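# Hook the hex nut out onto the tape strip

## Task

Extract the hex nut from among the spacers and leave it lying fully on the tape strip; no part of it may overhang. The hook pick (orange-brown handle, hooked tip) on the table may be used. Try to leave every standing spacer upright, though toppling some is acceptable if that is what it takes to free the nut. At the end, neither gripper may be holding the nut: release it and pull the arms away, because a result that stays in place only while the robot supports it does not count.

## Robot and tools

Robot: two arms, left_arm and right_arm, each with a parallel two-finger gripper. The names are just labels and say nothing about image sides.

Frame: a single scene frame is used for every number. The origin sits on the table surface midway between the arm bases, +x points forward over the table, +z points up, and left_arm is mounted on the +y side. Positions are in metres, orientations are quaternions written w first (qw, qx, qy, qz). Reported hand positions can be slightly wrong, more so when an arm is stretched far.

Gripper axes: the fingers extend along the gripper's own +z axis and close along its y axis. The reported end_effector_position is the point between the pads when closed, roughly 2 cm short of the fingertips; when the fingers close, the tips advance about 10 mm further along +z.

Row layout (shared by execute_actions and move): one flat list of 16 numbers covering both arms, even when only one moves: left_arm x, y, z, qw, qx, qy, qz, opening, then right_arm x, y, z, qw, qx, qy, qz, opening. The x, y, z and quaternion are an absolute target pose for that gripper in the scene frame, not an offset. Opening runs from -1 (closed) to +1 (fully open, 0.084 m). To keep an arm still, repeat its whole last reported pose and desired opening in every row; to keep an orientation steady, resend the same quaternion each time rather than copying a drifted reading.

execute_actions(actions): a list of actions; each action is a list of up to 15 rows, one row per 1/30 s step. If fewer than 15 rows are given, the last row is held for the remaining steps. An empty list just returns the current state and images. Each action is rejected for both arms if any target lies more than 0.6 m from the gripper's current position along any of that gripper's own axes; if the first action fails this or anything is malformed, nothing runs at all.

move(target, speed, blocking): target is one 16-number row as above. Each gripper travels in a straight line toward its pose, both finishing together, lasting 0.5 to 10 s (cut off at 10 s). speed is the top path speed in m/s, 0.002 to 0.5 (default 0.25); rotation is capped at twice that value in rad/s. Rotation takes the shorter direction. Openings are applied at the start. Paths ignore obstacles and the other arm, and the gripper may lag, wander, or overshoot speed near full reach. Faster contact hits harder, and a target set deeper past a contact pushes harder. With blocking=false the call returns after 0.5 s while motion continues; use wait(0) to check, and call wait or stop before sending new rows or moves. The result adds a "move:" line giving the outcome (done, off_target, moving, held, fault) and any limits that acted, plus each gripper's remaining distance. If only one arm is named, the other finished fine. held means a check blocked the last step; limits=paced means the pose was clipped; limits=held means some steps were blocked and the arm may then jump faster than speed.

wait(seconds): 0 to 10; lets the scene run with the last commands held, returning early if a running move ends. stop(): brakes a running move; it needs braking distance, and fingers keep moving. zoom_image(camera, region): camera is cam_left_wrist or cam_right_wrist; region is [x0, y0, x1, y1] pixels of that camera's 504x504 image, origin top-left, at most 504 by 504. finished_scene(scene): ends the scene with the given number (1 or 2) permanently; only call it once the nut rests fully on the tape and both grippers have released and backed off.

Controller behaviour: every step the commanded pose is clamped to within 70 mm and 16 degrees of the measured pose, then solved by damped inverse kinematics with position prioritised over orientation. Far targets therefore take several actions, and after an action the arm only continues to its last clamped pose, so keep commanding. "Hand target" lines show where each arm is currently being driven. Elbows stop just short of straight. A "pose unreachable" line means the clearance check altered or blocked that arm's command.

Results: the state line lists, for left_arm and right_arm, the gripper position, quaternion, and linear/angular velocities. grip_measured is the actual finger opening on the command scale. To hold something, command an opening clearly below grip_measured; a larger gap squeezes harder (about 24 N per pad maximum, fast closing can exceed it). Then come images from cam_left_wrist and cam_right_wrist, with calibration given as pinhole+radial intrinsics K, distortion D and T_world_to_cam mapping scene coordinates into the camera; later results list any camera whose numbers changed.

Things to avoid: pushing anything off the table; toppling or tilting spacers; dropping the pick or nut; letting the arms collide or press each other; hard, fast contacts. Excess contact torque (limits: waist and shoulder 46.5, elbow and forearm roll 27.9, wrist pitch and wrist roll 18.6 N m, held weight included) triggers a torque fault: the arm backs that joint off, freezes 10 s, and the rest of the call is dropped. Holding loads heats motors; a MOTOR HOT line appears from 65 °C and at 80 °C an OVER-TEMPERATURE FAULT brakes that arm until it cools. Occasional disturbances may tug a held part or nudge loose objects.

Suggested order: locate the nut, spacers, tape and pick in the images; grasp the pick handle; use the hook gently to drag the nut out between the spacers and onto the tape; check it lies fully on the strip; set down the pick, open the grippers and withdraw both arms; then end the scene.

Each tool is called after "Call:" in YAML: its name, and indented under it one key for each argument.

## Session

Call:
execute_actions:
  actions: []

Scene clock: 0.00 s.
left_arm: end_effector_position=(+0.3350, -0.3087, +0.1727) grip_measured=+1.00 end_effector_quat_wxyz=(+0.212, +0.714, +0.667, +0.017) end_effector_velocity=(-0.001, -0.000, +0.000) end_effector_angular_velocity=(+0.001, -0.000, -0.002) | right_arm: end_effector_position=(+0.1472, -0.5410, +0.2907) grip_measured=+1.00 end_effector_quat_wxyz=(+0.176, +0.902, -0.388, -0.063) end_effector_velocity=(+0.000, -0.000, +0.001) end_effector_angular_velocity=(-0.001, -0.002, -0.001)
Joint positions: left_arm=[-1.267  0.731 -1.884  0.254  0.777 -2.828  0.084] | right_arm=[-0.187 -0.764 -0.662 -0.34   1.589  0.513  0.084]
Joint velocities: left_arm=[-0.002 -0.    -0.     0.     0.001  0.     0.   ] | right_arm=[-0.001 -0.    -0.002 -0.     0.     0.     0.   ]
Motor temperatures (°C, as the motors report them): left_arm=[28 32 34 30 29 28] | right_arm=[33 28 34 26 26 30]
Hand target (left_arm): +0.335, -0.309, +0.173; +0.212, +0.714, +0.667, +0.017
Hand target (right_arm): +0.147, -0.541, +0.291; +0.176, +0.902, -0.388, -0.063

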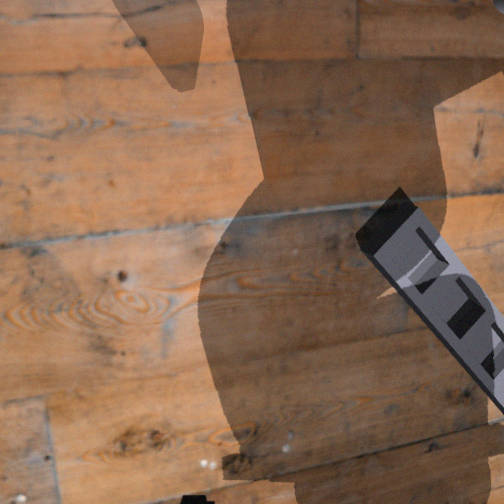

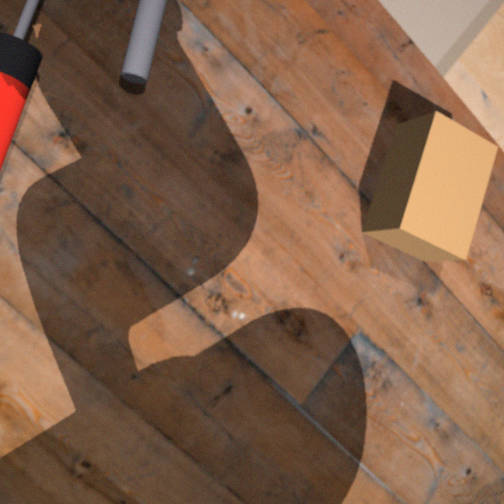

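Call:
move:
  target: [0.3,0.2,0.5,0,1,0,0,1,0.3,-0.35,0.5,0,1,0,0,1]

Scene clock: 3.90 s.
left_arm: end_effector_position=(+0.3015, +0.2004, +0.5002) grip_measured=+1.00 end_effector_quat_wxyz=(-0.001, +1.000, +0.001, -0.001) end_effector_velocity=(+0.000, +0.002, +0.002) end_effector_angular_velocity=(-0.001, -0.002, -0.005) | right_arm: end_effector_position=(+0.2998, -0.3499, +0.4996) grip_measured=+1.00 end_effector_quat_wxyz=(-0.000, +1.000, -0.001, +0.001) end_effector_velocity=(+0.001, -0.000, +0.001) end_effector_angular_velocity=(+0.001, -0.001, -0.001)
Joint positions: left_arm=[-0.615 -0.336 -1.614  0.     1.952 -0.528  0.084] | right_arm=[ 0.247 -0.268 -1.671 -0.     1.937  0.114  0.084]
Joint velocities: left_arm=[ 0.004  0.001 -0.008  0.     0.006  0.009  0.   ] | right_arm=[-0.002  0.003 -0.006  0.001  0.001 -0.001 -0.   ]
Motor temperatures (°C, as the motors report them): left_arm=[28 32 35 30 29 28] | right_arm=[33 28 35 26 26 30]
Hand target (left_arm): +0.302, +0.201, +0.500; -0.001, +1.000, +0.001, -0.001
Hand target (right_arm): +0.300, -0.350, +0.500; -0.000, +1.000, -0.000, +0.001
Off the commanded pose (left_arm): 0.002 m, 0 deg.
Off the commanded pose (right_arm): 0.000 m, 0 deg.
move: done
camera_calibration (this result's frames):
cam_left_wrist: T_world_to_cam=[[-0.00973494, -0.999899, -0.0103318, 0.242079], [-0.99977, 0.00993023, -0.0190219, 0.377213], [0.0191226, 0.0101443, -0.999766, 0.616814], [0, 0, 0, 1]] pos_world=[0.367688, 0.232052, 0.626346]
cam_right_wrist: T_world_to_cam=[[-0.00711608, -0.999903, 0.0119684, -0.32573], [-0.999967, 0.0070688, -0.00398752, 0.372827], [0.00390253, -0.0119964, -0.99992, 0.626793], [0, 0, 0, 1]] pos_world=[0.36805, -0.320814, 0.632128]

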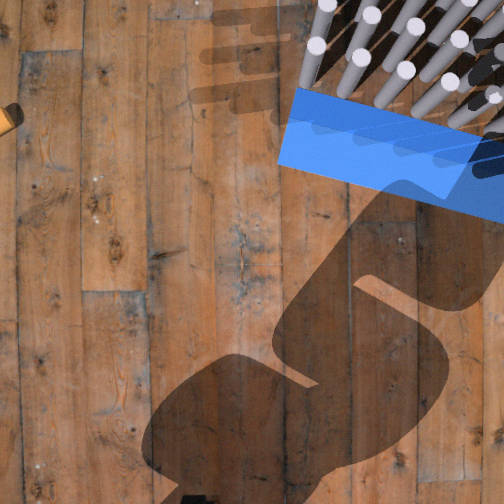

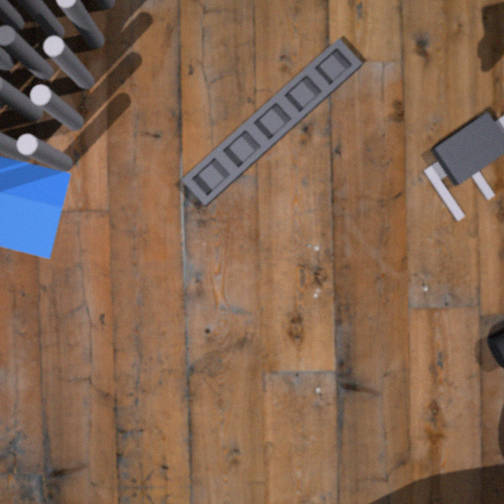

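Call:
move:
  target: [0.42,0.5,0.4,0,1,0,0,1,0.5,-0.04,0.42,0,1,0,0,1]

Scene clock: 6.27 s.
left_arm: end_effector_position=(+0.4199, +0.5000, +0.4001) grip_measured=+1.00 end_effector_quat_wxyz=(-0.000, +1.000, -0.001, -0.001) end_effector_velocity=(+0.001, +0.001, -0.002) end_effector_angular_velocity=(-0.002, +0.004, +0.002) | right_arm: end_effector_position=(+0.4994, -0.0405, +0.4197) grip_measured=+1.00 end_effector_quat_wxyz=(-0.060, +0.994, -0.000, +0.093) end_effector_velocity=(+0.002, -0.000, -0.002) end_effector_angular_velocity=(+0.001, +0.000, -0.002)
Joint positions: left_arm=[ 0.245 -0.162 -1.461  0.001  1.625  0.336  0.084] | right_arm=[ 0.705  0.73  -2.701  0.001  1.749  0.571  0.084]
Joint velocities: left_arm=[ 0.003  0.005 -0.001 -0.001 -0.     0.001 -0.   ] | right_arm=[-0.002  0.005 -0.003  0.001 -0.002  0.001 -0.   ]
Motor temperatures (°C, as the motors report them): left_arm=[28 32 35 30 29 28] | right_arm=[33 28 35 26 26 30]
Hand target (left_arm): +0.420, +0.500, +0.400; -0.000, +1.000, -0.001, -0.001
Hand target (right_arm): +0.500, -0.040, +0.419; -0.060, +0.994, -0.000, +0.093
Off the commanded pose (left_arm): 0.000 m, 0 deg.
Off the commanded pose (right_arm): 0.001 m, 13 deg.
elbow stopped short (right arm): the move would have taken joint 3 (elbow) straighter than the controller allows; a more bent joint 3 avoids this.
move: off_target (right_arm)
camera_calibration (this result's frames):
cam_left_wrist: T_world_to_cam=[[-0.0137987, -0.999862, -0.00921731, 0.543042], [-0.999731, 0.0139677, -0.0185314, 0.488491], [0.0186575, 0.00895912, -0.999786, 0.512162], [0, 0, 0, 1]] pos_world=[0.486297, 0.531556, 0.52611]
cam_right_wrist: T_world_to_cam=[[0.00296282, -0.994041, -0.108963, 0.0320479], [-0.982325, 0.0175006, -0.186364, 0.638088], [0.18716, 0.107589, -0.97642, 0.453245], [0, 0, 0, 1]] pos_world=[0.541885, -0.0280741, 0.564966]

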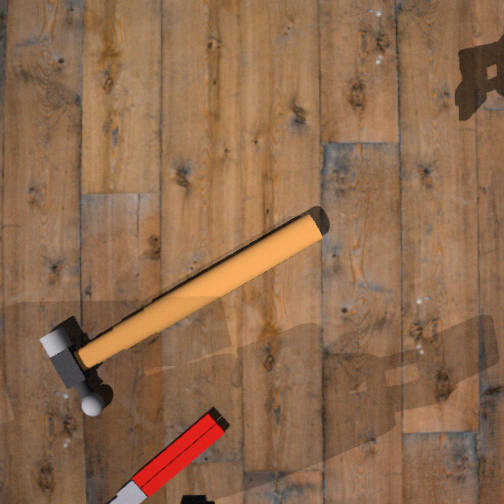

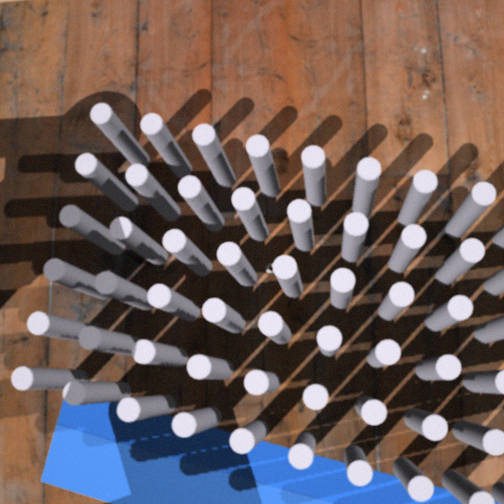

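Call:
move:
  target: [0.55,0.03,0.3,0,1,0,0,1,0.3,-0.65,0.5,0,1,0,0,1]

Call:
move:
  target: [0.05,0.05,0.5,0,1,0,0,1,0.55,-0.45,0.45,0,1,0,0.15,1]

Scene clock: 9.70 s.
left_arm: end_effector_position=(+0.5495, +0.0296, +0.2999) grip_measured=+1.00 end_effector_quat_wxyz=(+0.000, +1.000, +0.000, +0.002) end_effector_velocity=(+0.001, -0.001, -0.002) end_effector_angular_velocity=(+0.006, +0.007, +0.000) | right_arm: end_effector_position=(+0.2995, -0.6498, +0.5001) grip_measured=+1.00 end_effector_quat_wxyz=(+0.001, +1.000, +0.000, -0.001) end_effector_velocity=(-0.001, -0.003, -0.001) end_effector_angular_velocity=(+0.002, +0.004, -0.002)
Joint positions: left_arm=[-0.653  0.593 -2.165  0.002  1.569 -0.563  0.084] | right_arm=[-0.516  0.052 -2.018 -0.003  1.967 -0.651  0.084]
Joint velocities: left_arm=[-0.001  0.021 -0.031  0.001  0.02  -0.001  0.   ] | right_arm=[-0.005  0.009 -0.01  -0.001  0.006 -0.003 -0.   ]
Motor temperatures (°C, as the motors report them): left_arm=[28 32 36 30 29 28] | right_arm=[33 28 36 26 26 30]
Hand target (left_arm): +0.550, +0.029, +0.300; -0.000, +1.000, -0.000, +0.001
Hand target (right_arm): +0.299, -0.650, +0.500; +0.001, +1.000, +0.000, -0.002
Off the commanded pose (left_arm): 0.001 m, 0 deg.
Off the commanded pose (right_arm): 0.001 m, 0 deg.
move: done
camera_calibration (this result's frames):
cam_left_wrist: T_world_to_cam=[[-0.0122669, -0.999888, -0.00855672, 0.0725174], [-0.999616, 0.0124755, -0.0247595, 0.624668], [0.0248635, 0.00824971, -0.999657, 0.410415], [0, 0, 0, 1]] pos_world=[0.615113, 0.0613304, 0.426362]
cam_right_wrist: T_world_to_cam=[[-0.00536728, -0.999889, 0.0139043, -0.627021], [-0.999985, 0.00537418, 0.000458665, 0.371299], [-0.000533338, -0.0139016, -0.999903, 0.62381], [0, 0, 0, 1]] pos_world=[0.36826, -0.620275, 0.632298]

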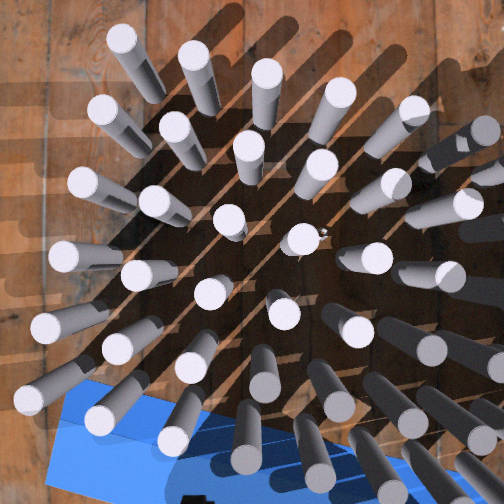

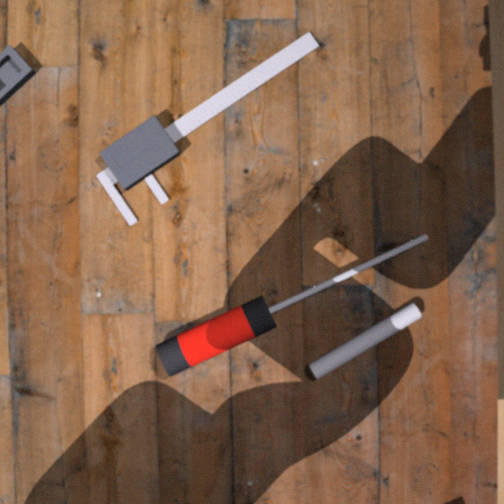

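Scene clock: 12.43 s.
left_arm: end_effector_position=(+0.0506, +0.0501, +0.5004) grip_measured=+1.00 end_effector_quat_wxyz=(+0.001, +1.000, +0.001, +0.001) end_effector_velocity=(-0.001, -0.000, +0.001) end_effector_angular_velocity=(+0.000, -0.001, +0.001) | right_arm: end_effector_position=(+0.5503, -0.4501, +0.4504) grip_measured=+1.00 end_effector_quat_wxyz=(+0.000, +0.989, +0.000, +0.149) end_effector_velocity=(+0.001, +0.002, -0.002) end_effector_angular_velocity=(+0.001, +0.003, +0.003)
Joint positions: left_arm=[-1.574 -0.368 -1.586  0.002  1.952 -1.485  0.084] | right_arm=[ 0.017  0.274 -2.038  0.034  1.467 -0.116  0.084]
Joint velocities: left_arm=[-0.005  0.003 -0.006  0.002  0.003 -0.006 -0.   ] | right_arm=[ 0.004  0.005 -0.001 -0.    -0.     0.001 -0.   ]
Motor temperatures (°C, as the motors report them): left_arm=[28 32 36 30 29 28] | right_arm=[33 28 36 26 26 30]
Hand target (left_arm): +0.050, +0.050, +0.501; +0.001, +1.000, +0.001, +0.001
Hand target (right_arm): +0.550, -0.450, +0.450; +0.000, +0.989, +0.000, +0.149
Off the commanded pose (left_arm): 0.001 m, 0 deg.
Off the commanded pose (right_arm): 0.000 m, 0 deg.
move: done
camera_calibration (this result's frames):
cam_left_wrist: T_world_to_cam=[[-0.0107517, -0.999918, -0.00689057, 0.0876718], [-0.999688, 0.0109042, -0.0224879, 0.129527], [0.0225612, 0.00664663, -0.999723, 0.623263], [0, 0, 0, 1]] pos_world=[0.116368, 0.0821097, 0.626608]
cam_right_wrist: T_world_to_cam=[[-0.00900008, -0.999906, 0.0103274, -0.421778], [-0.954821, 0.00552539, -0.29713, 0.730292], [0.297045, -0.012535, -0.954781, 0.393495], [0, 0, 0, 1]] pos_world=[0.576616, -0.420841, 0.597049]

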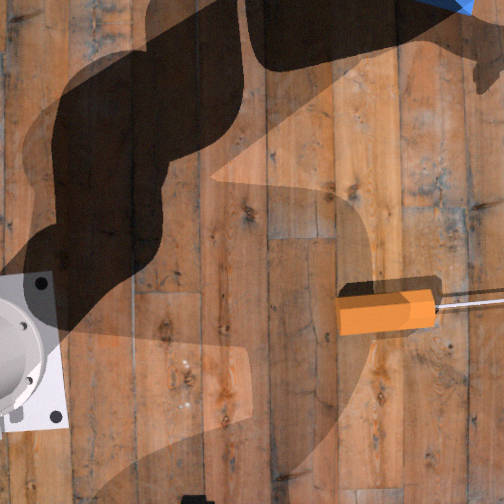

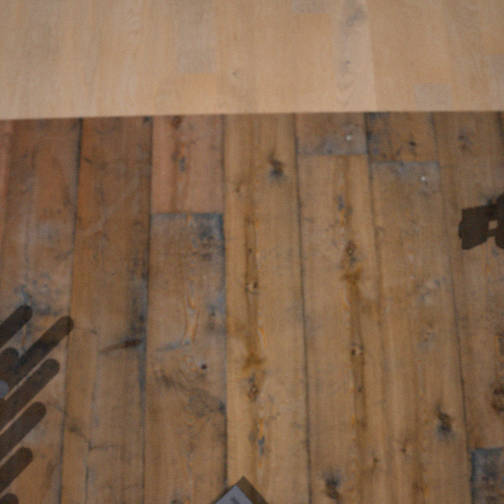

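Call:
move:
  target: [0.02,-0.17,0.38,0,1,0,0,1,0.565,-0.015,0.24,0,1,0,0,1]

Scene clock: 15.30 s.
left_arm: end_effector_position=(+0.0195, -0.1698, +0.3799) grip_measured=+1.00 end_effector_quat_wxyz=(+0.000, +1.000, -0.000, +0.000) end_effector_velocity=(-0.000, -0.001, -0.003) end_effector_angular_velocity=(+0.005, +0.000, +0.000) | right_arm: end_effector_position=(+0.5648, -0.0156, +0.2404) grip_measured=+1.00 end_effector_quat_wxyz=(-0.035, +0.998, -0.000, +0.056) end_effector_velocity=(-0.001, +0.003, -0.009) end_effector_angular_velocity=(-0.003, +0.009, +0.001)
Joint positions: left_arm=[-1.668  0.237 -1.875  0.     1.637 -1.576  0.084] | right_arm=[ 0.684  1.029 -2.701  0.001  1.539  0.551  0.084]
Joint velocities: left_arm=[ 0.     0.007 -0.002 -0.001 -0.     0.     0.   ] | right_arm=[ 0.003  0.014 -0.003  0.002 -0.002  0.002 -0.   ]
Motor temperatures (°C, as the motors report them): left_arm=[28 32 36 30 29 28] | right_arm=[33 29 36 26 26 30]
Hand target (left_arm): +0.019, -0.170, +0.380; +0.000, +1.000, -0.001, +0.000
Hand target (right_arm): +0.565, -0.015, +0.240; -0.035, +0.998, +0.000, +0.056
Off the commanded pose (left_arm): 0.001 m, 0 deg.
Off the commanded pose (right_arm): 0.001 m, 8 deg.
elbow stopped short (right arm): the move would have taken joint 3 (elbow) straighter than the controller allows; a more bent joint 3 avoids this.
move: off_target (right_arm)
camera_calibration (this result's frames):
cam_left_wrist: T_world_to_cam=[[-0.0134465, -0.999875, -0.00830067, -0.132811], [-0.999683, 0.0136197, -0.0211715, 0.0981202], [0.021282, 0.00801335, -0.999741, 0.50526], [0, 0, 0, 1]] pos_world=[0.0855503, -0.138179, 0.506104]
cam_right_wrist: T_world_to_cam=[[-0.00327947, -0.99826, -0.0588684, 0.0284462], [-0.993432, 0.00998555, -0.113987, 0.6572], [0.114377, 0.058108, -0.991737, 0.307334], [0, 0, 0, 1]] pos_world=[0.617825, 0.00397565, 0.381381]

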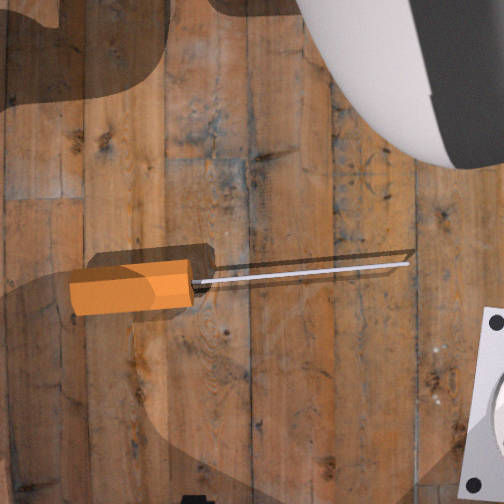

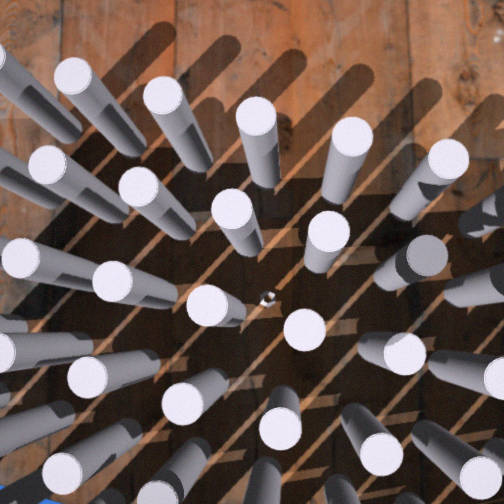

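Call:
move:
  target: [0.066,-0.041,0.12,0,0.737,-0.676,0,0.5,0.565,-0.015,0.24,-0.035,0.998,0,0.056,1]

Call:
move:
  target: [0.066,-0.041,0.025,0,0.737,-0.676,0,0.5,0.565,-0.015,0.24,-0.035,0.998,0,0.056,1]
  speed: 0.1

Call:
move:
  target: [0.066,-0.041,0.025,0,0.737,-0.676,0,-0.8,0.565,-0.015,0.24,-0.035,0.998,0,0.056,1]

Call:
move:
  target: [0.1,0.05,0.09,0,0.737,-0.676,0,-0.8,0.565,-0.015,0.24,-0.035,0.998,0,0.056,1]
  speed: 0.1

Call:
move:
  target: [0.2,0.1303,0.06,0,0.992,-0.126,0,-0.8,0.565,-0.015,0.24,-0.035,0.998,0,0.056,1]

Call:
move:
  target: [0.34,0.0941,0.04,0,0.992,-0.126,0,-0.8,0.565,-0.015,0.24,-0.035,0.998,0,0.056,1]
  speed: 0.08

Scene clock: 19.63 s.
left_arm: end_effector_position=(+0.0659, -0.0412, +0.1205) grip_measured=+0.49 end_effector_quat_wxyz=(+0.000, +0.736, -0.677, -0.000) end_effector_velocity=(+0.001, +0.002, -0.002) end_effector_angular_velocity=(+0.002, +0.002, -0.008) | right_arm: end_effector_position=(+0.5649, -0.0151, +0.2400) grip_measured=+1.00 end_effector_quat_wxyz=(-0.035, +0.998, +0.000, +0.057) end_effector_velocity=(+0.000, -0.000, +0.000) end_effector_angular_velocity=(+0.001, -0.000, -0.000)
Joint positions: left_arm=[-1.555 -0.084 -0.716 -0.001  0.8    0.023  0.065] | right_arm=[ 0.685  1.03  -2.701  0.001  1.538  0.551  0.084]
Joint velocities: left_arm=[ 0.002  0.001  0.007 -0.002 -0.005  0.012 -0.   ] | right_arm=[-0.    -0.    -0.001  0.     0.001  0.    -0.   ]
Motor temperatures (°C, as the motors report them): left_arm=[28 32 37 30 29 28] | right_arm=[33 29 37 26 26 30]
Hand target (left_arm): +0.066, -0.041, +0.120; +0.000, +0.736, -0.677, -0.000
Hand target (right_arm): +0.565, -0.015, +0.240; -0.035, +0.998, +0.000, +0.057
Off the commanded pose (left_arm): 0.001 m, 0 deg.
Off the commanded pose (right_arm): 0.000 m, 0 deg.
elbow stopped short (right arm): the move would have taken joint 3 (elbow) straighter than the controller allows; a more bent joint 3 avoids this.
move: done
camera_calibration (this result's frames):
cam_left_wrist: T_world_to_cam=[[-0.997374, -0.0719493, -0.00827091, 0.0973057], [-0.0717624, 0.9972, -0.0210263, 0.116664], [0.00976058, -0.0203775, -0.999745, 0.243533], [0, 0, 0, 1]] pos_world=[0.103045, -0.104374, 0.246729]
cam_right_wrist: T_world_to_cam=[[-0.00321153, -0.998237, -0.0592736, 0.0290094], [-0.99336, 0.0100011, -0.114609, 0.65736], [0.115, 0.058512, -0.991641, 0.306472], [0, 0, 0, 1]] pos_world=[0.617844, 0.0044516, 0.380969]

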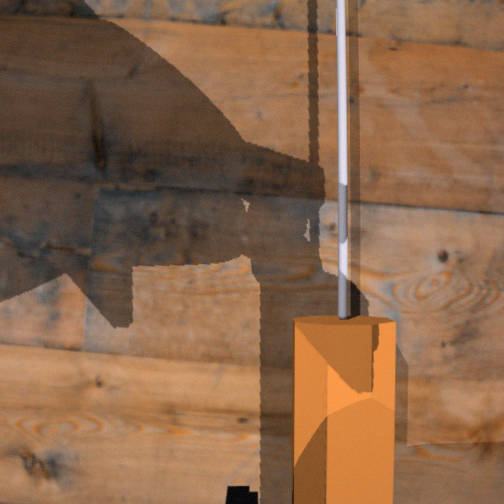

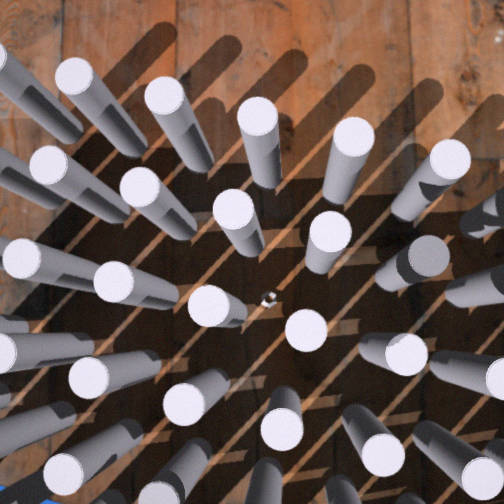

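Scene clock: 21.00 s.
left_arm: end_effector_position=(+0.0658, -0.0412, +0.0254) grip_measured=+0.49 end_effector_quat_wxyz=(+0.001, +0.737, -0.676, +0.000) end_effector_velocity=(+0.000, +0.001, -0.003) end_effector_angular_velocity=(+0.004, +0.000, -0.000) | right_arm: end_effector_position=(+0.5649, -0.0151, +0.2400) grip_measured=+1.00 end_effector_quat_wxyz=(-0.035, +0.998, -0.000, +0.057) end_effector_velocity=(+0.001, -0.001, +0.001) end_effector_angular_velocity=(+0.002, -0.002, -0.002)
Joint positions: left_arm=[-1.555  0.154 -0.655 -0.002  0.5    0.022  0.065] | right_arm=[ 0.685  1.03  -2.701  0.001  1.538  0.551  0.084]
Joint velocities: left_arm=[ 0.     0.008  0.001  0.    -0.005  0.    -0.   ] | right_arm=[-0.002  0.    -0.002  0.    -0.001 -0.    -0.   ]
Motor temperatures (°C, as the motors report them): left_arm=[28 32 37 30 29 28] | right_arm=[33 29 37 26 26 30]
Hand target (left_arm): +0.066, -0.041, +0.025; +0.000, +0.737, -0.676, -0.000
Hand target (right_arm): +0.565, -0.015, +0.240; -0.035, +0.998, -0.000, +0.057
Off the commanded pose (left_arm): 0.000 m, 0 deg.
Off the commanded pose (right_arm): 0.000 m, 0 deg.
elbow stopped short (right arm): the move would have taken joint 3 (elbow) straighter than the controller allows; a more bent joint 3 avoids this.
move: done
camera_calibration (this result's frames):
cam_left_wrist: T_world_to_cam=[[-0.997286, -0.0731611, -0.00827573, 0.0963797], [-0.0729679, 0.997099, -0.0216407, 0.114706], [0.00983499, -0.0209781, -0.999732, 0.148347], [0, 0, 0, 1]] pos_world=[0.103029, -0.10421, 0.151587]
cam_right_wrist: T_world_to_cam=[[-0.00321312, -0.998237, -0.0592743, 0.02901], [-0.99336, 0.0100027, -0.114608, 0.657359], [0.114999, 0.0585125, -0.991641, 0.306473], [0, 0, 0, 1]] pos_world=[0.617844, 0.00445093, 0.380969]

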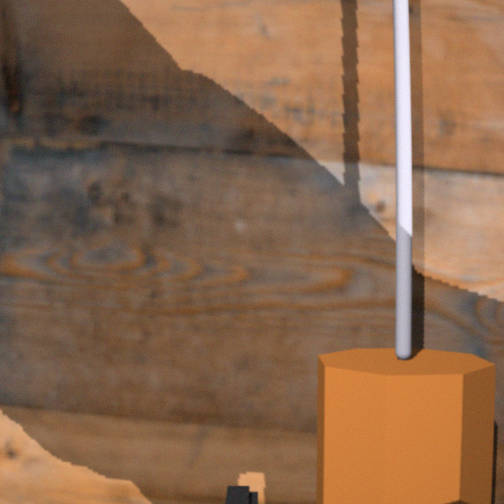

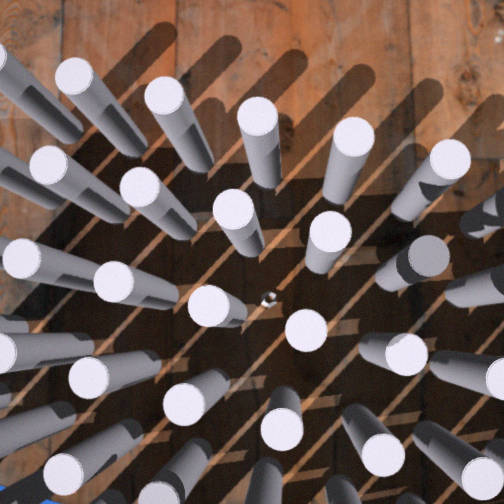

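Scene clock: 21.70 s.
left_arm: end_effector_position=(+0.0660, -0.0413, +0.0253) grip_measured=-0.19 end_effector_quat_wxyz=(+0.000, +0.737, -0.676, +0.000) end_effector_velocity=(-0.000, -0.000, +0.000) end_effector_angular_velocity=(-0.001, -0.000, -0.001) | right_arm: end_effector_position=(+0.5649, -0.0151, +0.2400) grip_measured=+1.00 end_effector_quat_wxyz=(-0.035, +0.998, -0.000, +0.057) end_effector_velocity=(-0.000, +0.000, +0.000) end_effector_angular_velocity=(-0.000, -0.001, +0.001)
Joint positions: left_arm=[-1.555  0.154 -0.655 -0.     0.5    0.02   0.036] | right_arm=[ 0.685  1.03  -2.701  0.001  1.538  0.551  0.084]
Joint velocities: left_arm=[-0.001 -0.001  0.     0.    -0.    -0.     0.   ] | right_arm=[ 0.001  0.    -0.001 -0.     0.    -0.001 -0.   ]
Motor temperatures (°C, as the motors report them): left_arm=[28 32 37 30 29 28] | right_arm=[33 29 37 26 26 30]
Hand target (left_arm): +0.066, -0.041, +0.025; +0.000, +0.737, -0.676, -0.000
Hand target (right_arm): +0.565, -0.015, +0.240; -0.035, +0.998, -0.000, +0.057
Off the commanded pose (left_arm): 0.000 m, 0 deg.
Off the commanded pose (right_arm): 0.000 m, 0 deg.
elbow stopped short (right arm): the move would have taken joint 3 (elbow) straighter than the controller allows; a more bent joint 3 avoids this.
move: done
camera_calibration (this result's frames):
cam_left_wrist: T_world_to_cam=[[-0.997249, -0.0735764, -0.00903282, 0.0965438], [-0.0733671, 0.99707, -0.021657, 0.114827], [0.0105998, -0.0209347, -0.999725, 0.148235], [0, 0, 0, 1]] pos_world=[0.103131, -0.104284, 0.151553]
cam_right_wrist: T_world_to_cam=[[-0.00321312, -0.998237, -0.0592742, 0.0290099], [-0.99336, 0.0100027, -0.114608, 0.657359], [0.114999, 0.0585124, -0.991641, 0.306473], [0, 0, 0, 1]] pos_world=[0.617844, 0.00445089, 0.380969]

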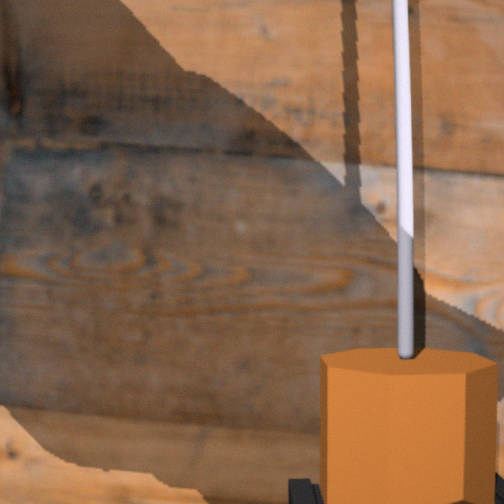

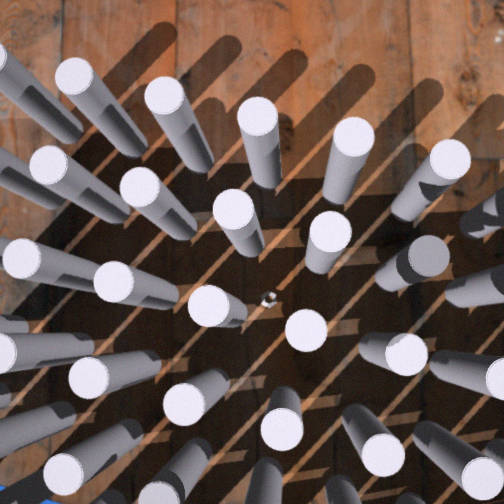

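Scene clock: 23.33 s.
left_arm: end_effector_position=(+0.1003, +0.0499, +0.0900) grip_measured=-0.19 end_effector_quat_wxyz=(-0.000, +0.737, -0.676, -0.000) end_effector_velocity=(+0.000, +0.002, +0.001) end_effector_angular_velocity=(+0.001, +0.001, +0.001) | right_arm: end_effector_position=(+0.5649, -0.0151, +0.2400) grip_measured=+1.00 end_effector_quat_wxyz=(-0.035, +0.998, -0.000, +0.057) end_effector_velocity=(+0.000, -0.001, -0.000) end_effector_angular_velocity=(-0.001, +0.001, -0.001)
Joint positions: left_arm=[-1.418 -0.303 -0.394  0.001  0.697  0.156  0.036] | right_arm=[ 0.685  1.03  -2.701  0.001  1.538  0.551  0.084]
Joint velocities: left_arm=[ 0.002 -0.008  0.003 -0.001  0.006  0.002  0.   ] | right_arm=[-0.001  0.     0.001 -0.     0.    -0.     0.   ]
Motor temperatures (°C, as the motors report them): left_arm=[28 32 37 30 29 28] | right_arm=[33 29 37 26 26 30]
Hand target (left_arm): +0.100, +0.050, +0.090; -0.000, +0.737, -0.676, +0.000
Hand target (right_arm): +0.565, -0.015, +0.240; -0.035, +0.998, -0.000, +0.057
Off the commanded pose (left_arm): 0.000 m, 0 deg.
Off the commanded pose (right_arm): 0.000 m, 0 deg.
elbow stopped short (right arm): the move would have taken joint 3 (elbow) straighter than the controller allows; a more bent joint 3 avoids this.
move: done
camera_calibration (this result's frames):
cam_left_wrist: T_world_to_cam=[[-0.997215, -0.0739799, -0.00946328, 0.138156], [-0.0737766, 0.997069, -0.0202763, 0.0277913], [0.0109356, -0.0195217, -0.99975, 0.214384], [0, 0, 0, 1]] pos_world=[0.137477, -0.0133039, 0.216201]
cam_right_wrist: T_world_to_cam=[[-0.00321298, -0.998237, -0.0592744, 0.02901], [-0.99336, 0.0100026, -0.114609, 0.65736], [0.114999, 0.0585126, -0.991641, 0.306473], [0, 0, 0, 1]] pos_world=[0.617844, 0.00445094, 0.380969]

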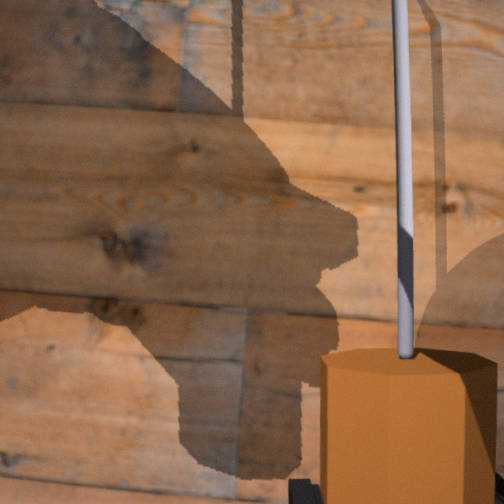

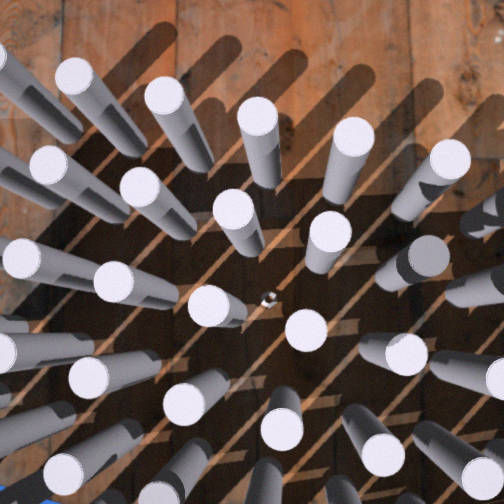

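Scene clock: 26.23 s.
left_arm: end_effector_position=(+0.2001, +0.1301, +0.0601) grip_measured=-0.19 end_effector_quat_wxyz=(-0.000, +0.992, -0.127, -0.000) end_effector_velocity=(+0.001, +0.000, +0.000) end_effector_angular_velocity=(-0.000, -0.001, +0.011) | right_arm: end_effector_position=(+0.5649, -0.0151, +0.2400) grip_measured=+1.00 end_effector_quat_wxyz=(-0.035, +0.998, -0.000, +0.057) end_effector_velocity=(-0.001, +0.000, -0.001) end_effector_angular_velocity=(-0.001, +0.002, +0.001)
Joint positions: left_arm=[-1.008 -0.319 -0.268 -0.001  0.588 -0.663  0.036] | right_arm=[ 0.685  1.03  -2.701  0.001  1.538  0.551  0.084]
Joint velocities: left_arm=[ 0.003 -0.     0.     0.001 -0.001 -0.009 -0.   ] | right_arm=[0.001 0.    0.002 0.    0.001 0.    0.   ]
Motor temperatures (°C, as the motors report them): left_arm=[28 32 37 30 29 28] | right_arm=[33 29 37 26 26 30]
Hand target (left_arm): +0.200, +0.130, +0.060; -0.000, +0.992, -0.126, -0.000
Hand target (right_arm): +0.565, -0.015, +0.240; -0.035, +0.998, -0.000, +0.057
Off the commanded pose (left_arm): 0.000 m, 0 deg.
Off the commanded pose (right_arm): 0.000 m, 0 deg.
elbow stopped short (right arm): the move would have taken joint 3 (elbow) straighter than the controller allows; a more bent joint 3 avoids this.
move: done
camera_calibration (this result's frames):
cam_left_wrist: T_world_to_cam=[[-0.263349, -0.964657, -0.00921884, 0.21235], [-0.964456, 0.263485, -0.0199944, 0.228145], [0.0217167, 0.00362566, -0.999758, 0.17975], [0, 0, 0, 1]] pos_world=[0.272055, 0.14408, 0.186226]
cam_right_wrist: T_world_to_cam=[[-0.00321272, -0.998237, -0.0592743, 0.0290099], [-0.99336, 0.0100024, -0.114608, 0.65736], [0.114999, 0.0585126, -0.991641, 0.306473], [0, 0, 0, 1]] pos_world=[0.617844, 0.00445106, 0.380969]

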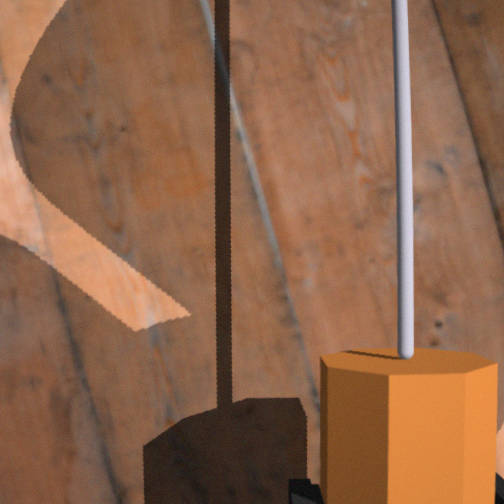

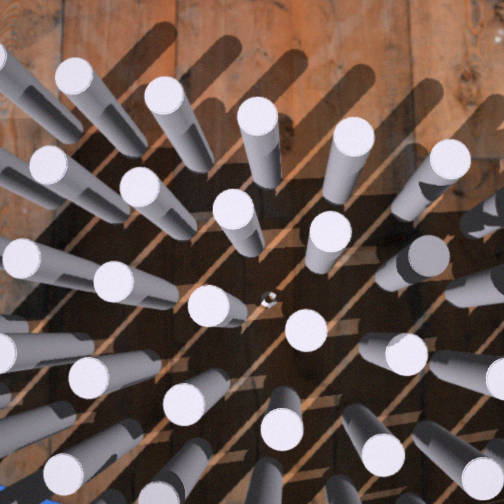

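Scene clock: 28.47 s.
left_arm: end_effector_position=(+0.3397, +0.0940, +0.0398) grip_measured=-0.19 end_effector_quat_wxyz=(-0.000, +0.992, -0.126, -0.000) end_effector_velocity=(+0.002, -0.001, -0.000) end_effector_angular_velocity=(-0.001, +0.000, -0.000) | right_arm: end_effector_position=(+0.5649, -0.0151, +0.2400) grip_measured=+1.00 end_effector_quat_wxyz=(-0.035, +0.998, -0.000, +0.057) end_effector_velocity=(-0.001, +0.001, -0.001) end_effector_angular_velocity=(-0.001, +0.002, +0.001)
Joint positions: left_arm=[-0.792  0.139 -0.694 -0.     0.556 -0.449  0.036] | right_arm=[ 0.685  1.03  -2.701  0.001  1.538  0.551  0.084]
Joint velocities: left_arm=[ 0.001  0.005 -0.007 -0.001  0.001  0.002 -0.   ] | right_arm=[ 0.001  0.     0.002  0.     0.     0.    -0.   ]
Motor temperatures (°C, as the motors report them): left_arm=[28 32 37 30 29 28] | right_arm=[33 30 37 26 26 30]
Hand target (left_arm): +0.340, +0.094, +0.040; -0.000, +0.992, -0.126, -0.000
Hand target (right_arm): +0.565, -0.015, +0.240; -0.035, +0.998, -0.000, +0.057
Off the commanded pose (left_arm): 0.000 m, 0 deg.
Off the commanded pose (right_arm): 0.000 m, 0 deg.
elbow stopped short (right arm): the move would have taken joint 3 (elbow) straighter than the controller allows; a more bent joint 3 avoids this.
move: done
camera_calibration (this result's frames):
cam_left_wrist: T_world_to_cam=[[-0.26221, -0.964967, -0.00913689, 0.213676], [-0.964758, 0.262347, -0.0204056, 0.372126], [0.0220878, 0.00346432, -0.99975, 0.156445], [0, 0, 0, 1]] pos_world=[0.411584, 0.108022, 0.165951]
cam_right_wrist: T_world_to_cam=[[-0.00321276, -0.998237, -0.0592744, 0.0290099], [-0.99336, 0.0100024, -0.114609, 0.65736], [0.114999, 0.0585126, -0.991641, 0.306473], [0, 0, 0, 1]] pos_world=[0.617844, 0.00445103, 0.380969]

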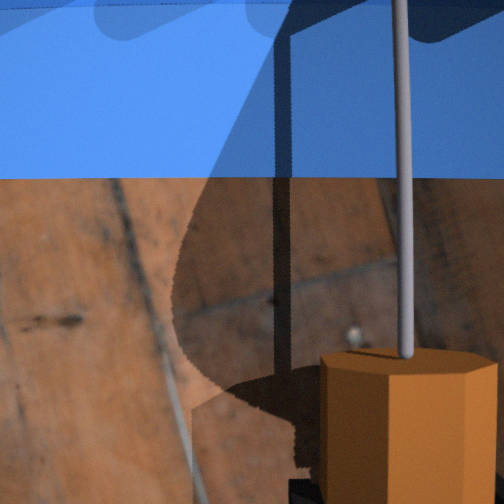

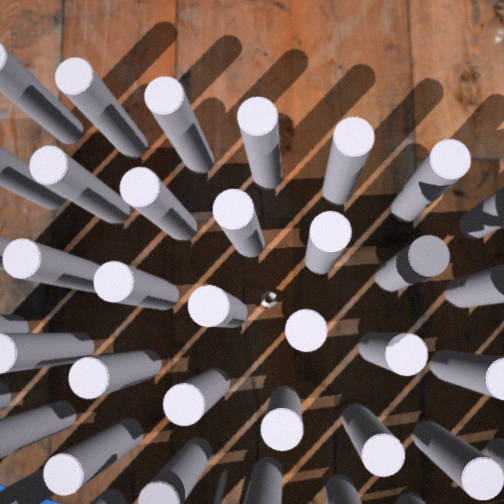

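Call:
move:
  target: [0.41,0.076,0.04,0,0.992,-0.126,0,-0.8,0.565,-0.015,0.24,-0.035,0.998,0,0.056,1]
  speed: 0.05

Call:
zoom_image:
  camera: "cam_right_wrist"
  region: [190,240,350,400]

Scene clock: 30.80 s.
left_arm: end_effector_position=(+0.4097, +0.0760, +0.0399) grip_measured=-0.19 end_effector_quat_wxyz=(-0.000, +0.992, -0.126, -0.000) end_effector_velocity=(+0.001, -0.001, -0.001) end_effector_angular_velocity=(+0.002, +0.003, -0.001) | right_arm: end_effector_position=(+0.5649, -0.0151, +0.2400) grip_measured=+1.00 end_effector_quat_wxyz=(-0.035, +0.998, -0.000, +0.057) end_effector_velocity=(-0.000, -0.000, -0.000) end_effector_angular_velocity=(-0.001, +0.001, -0.000)
Joint positions: left_arm=[-0.726  0.315 -0.951  0.     0.636 -0.384  0.036] | right_arm=[ 0.685  1.03  -2.701  0.001  1.538  0.551  0.084]
Joint velocities: left_arm=[ 0.     0.008 -0.008 -0.001  0.004  0.002  0.   ] | right_arm=[-0.     0.     0.    -0.     0.001  0.    -0.   ]
Motor temperatures (°C, as the motors report them): left_arm=[28 32 37 30 29 28] | right_arm=[33 30 38 26 26 30]
Hand target (left_arm): +0.410, +0.076, +0.040; -0.000, +0.992, -0.126, +0.000
Hand target (right_arm): +0.565, -0.015, +0.240; -0.035, +0.998, -0.000, +0.057
Off the commanded pose (left_arm): 0.000 m, 0 deg.
Off the commanded pose (right_arm): 0.000 m, 0 deg.
elbow stopped short (right arm): the move would have taken joint 3 (elbow) straighter than the controller allows; a more bent joint 3 avoids this.
move: done
camera_calibration (this result's frames):
cam_left_wrist: T_world_to_cam=[[-0.261953, -0.965036, -0.00932027, 0.21465], [-0.964819, 0.262095, -0.0207425, 0.444469], [0.0224601, 0.00355881, -0.999741, 0.154894], [0, 0, 0, 1]] pos_world=[0.481582, 0.0901002, 0.166074]
cam_right_wrist: T_world_to_cam=[[-0.00321293, -0.998237, -0.0592742, 0.0290098], [-0.99336, 0.0100025, -0.114608, 0.657359], [0.114999, 0.0585124, -0.991641, 0.306473], [0, 0, 0, 1]] pos_world=[0.617844, 0.00445094, 0.380969]

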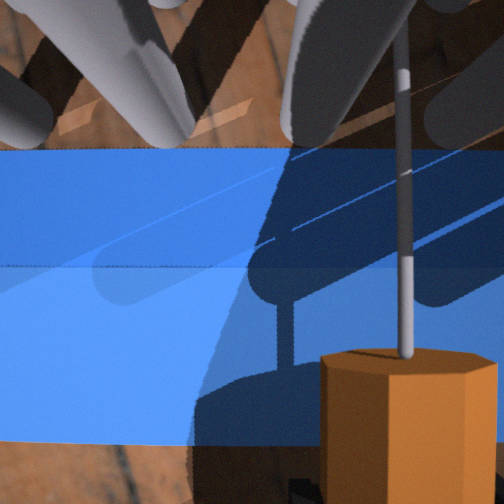

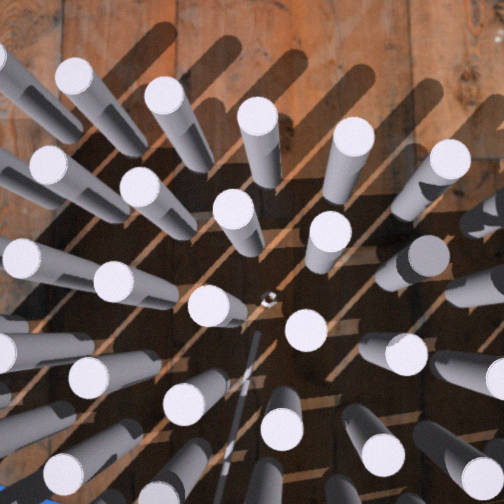

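Region (190, 240, 350, 400) of cam_right_wrist's 504x504 image, scaled by 3.150, with more detail than that image has.

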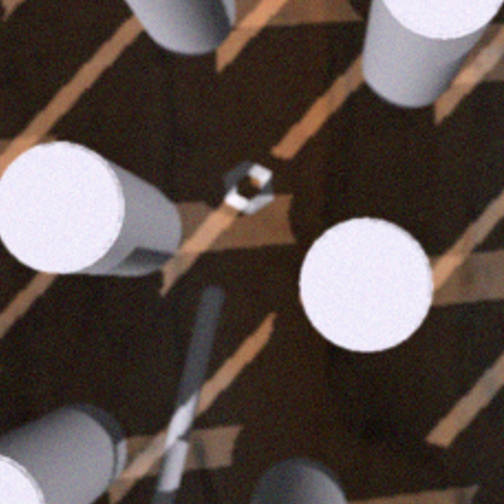

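Call:
move:
  target: [0.429,0.071,0.036,0,0.992,-0.126,0,-0.8,0.565,-0.015,0.24,-0.035,0.998,0,0.056,1]
  speed: 0.03

Call:
zoom_image:
  camera: "cam_right_wrist"
  region: [230,260,310,340]

Scene clock: 32.13 s.
left_arm: end_effector_position=(+0.4288, +0.0710, +0.0360) grip_measured=-0.19 end_effector_quat_wxyz=(-0.000, +0.992, -0.126, -0.000) end_effector_velocity=(+0.002, +0.000, -0.001) end_effector_angular_velocity=(+0.001, +0.002, +0.001) | right_arm: end_effector_position=(+0.5649, -0.0151, +0.2400) grip_measured=+1.00 end_effector_quat_wxyz=(-0.035, +0.998, -0.000, +0.057) end_effector_velocity=(+0.000, -0.000, -0.000) end_effector_angular_velocity=(+0.000, -0.000, -0.001)
Joint positions: left_arm=[-0.712  0.373 -1.026  0.     0.653 -0.369  0.036] | right_arm=[ 0.685  1.03  -2.701  0.001  1.538  0.551  0.084]
Joint velocities: left_arm=[ 0.002  0.006 -0.007 -0.     0.002  0.002 -0.   ] | right_arm=[-0.001 -0.     0.001  0.    -0.001  0.     0.   ]
Motor temperatures (°C, as the motors report them): left_arm=[28 32 37 30 29 28] | right_arm=[33 30 38 26 26 30]
Hand target (left_arm): +0.429, +0.071, +0.036; -0.000, +0.992, -0.126, -0.000
Hand target (right_arm): +0.565, -0.015, +0.240; -0.035, +0.998, -0.000, +0.057
Off the commanded pose (left_arm): 0.000 m, 0 deg.
Off the commanded pose (right_arm): 0.000 m, 0 deg.
elbow stopped short (right arm): the move would have taken joint 3 (elbow) straighter than the controller allows; a more bent joint 3 avoids this.
move: done
camera_calibration (this result's frames):
cam_left_wrist: T_world_to_cam=[[-0.262025, -0.965018, -0.00910199, 0.214819], [-0.964798, 0.262162, -0.020857, 0.464109], [0.0225136, 0.00331652, -0.999741, 0.150608], [0, 0, 0, 1]] pos_world=[0.500669, 0.0851325, 0.162204]
cam_right_wrist: T_world_to_cam=[[-0.00321306, -0.998237, -0.0592742, 0.0290099], [-0.99336, 0.0100027, -0.114608, 0.657359], [0.114999, 0.0585124, -0.991641, 0.306473], [0, 0, 0, 1]] pos_world=[0.617844, 0.0044509, 0.380969]

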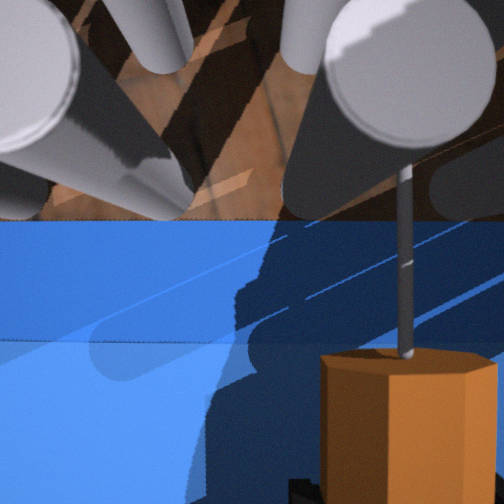

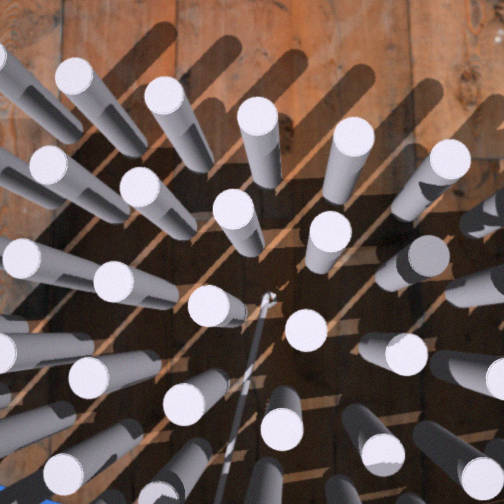

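Region (230, 260, 310, 340) of cam_right_wrist's 504x504 image, scaled by 6.300, with more detail than that image has.

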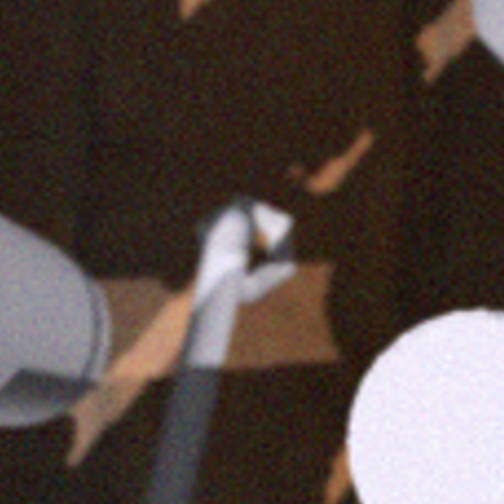

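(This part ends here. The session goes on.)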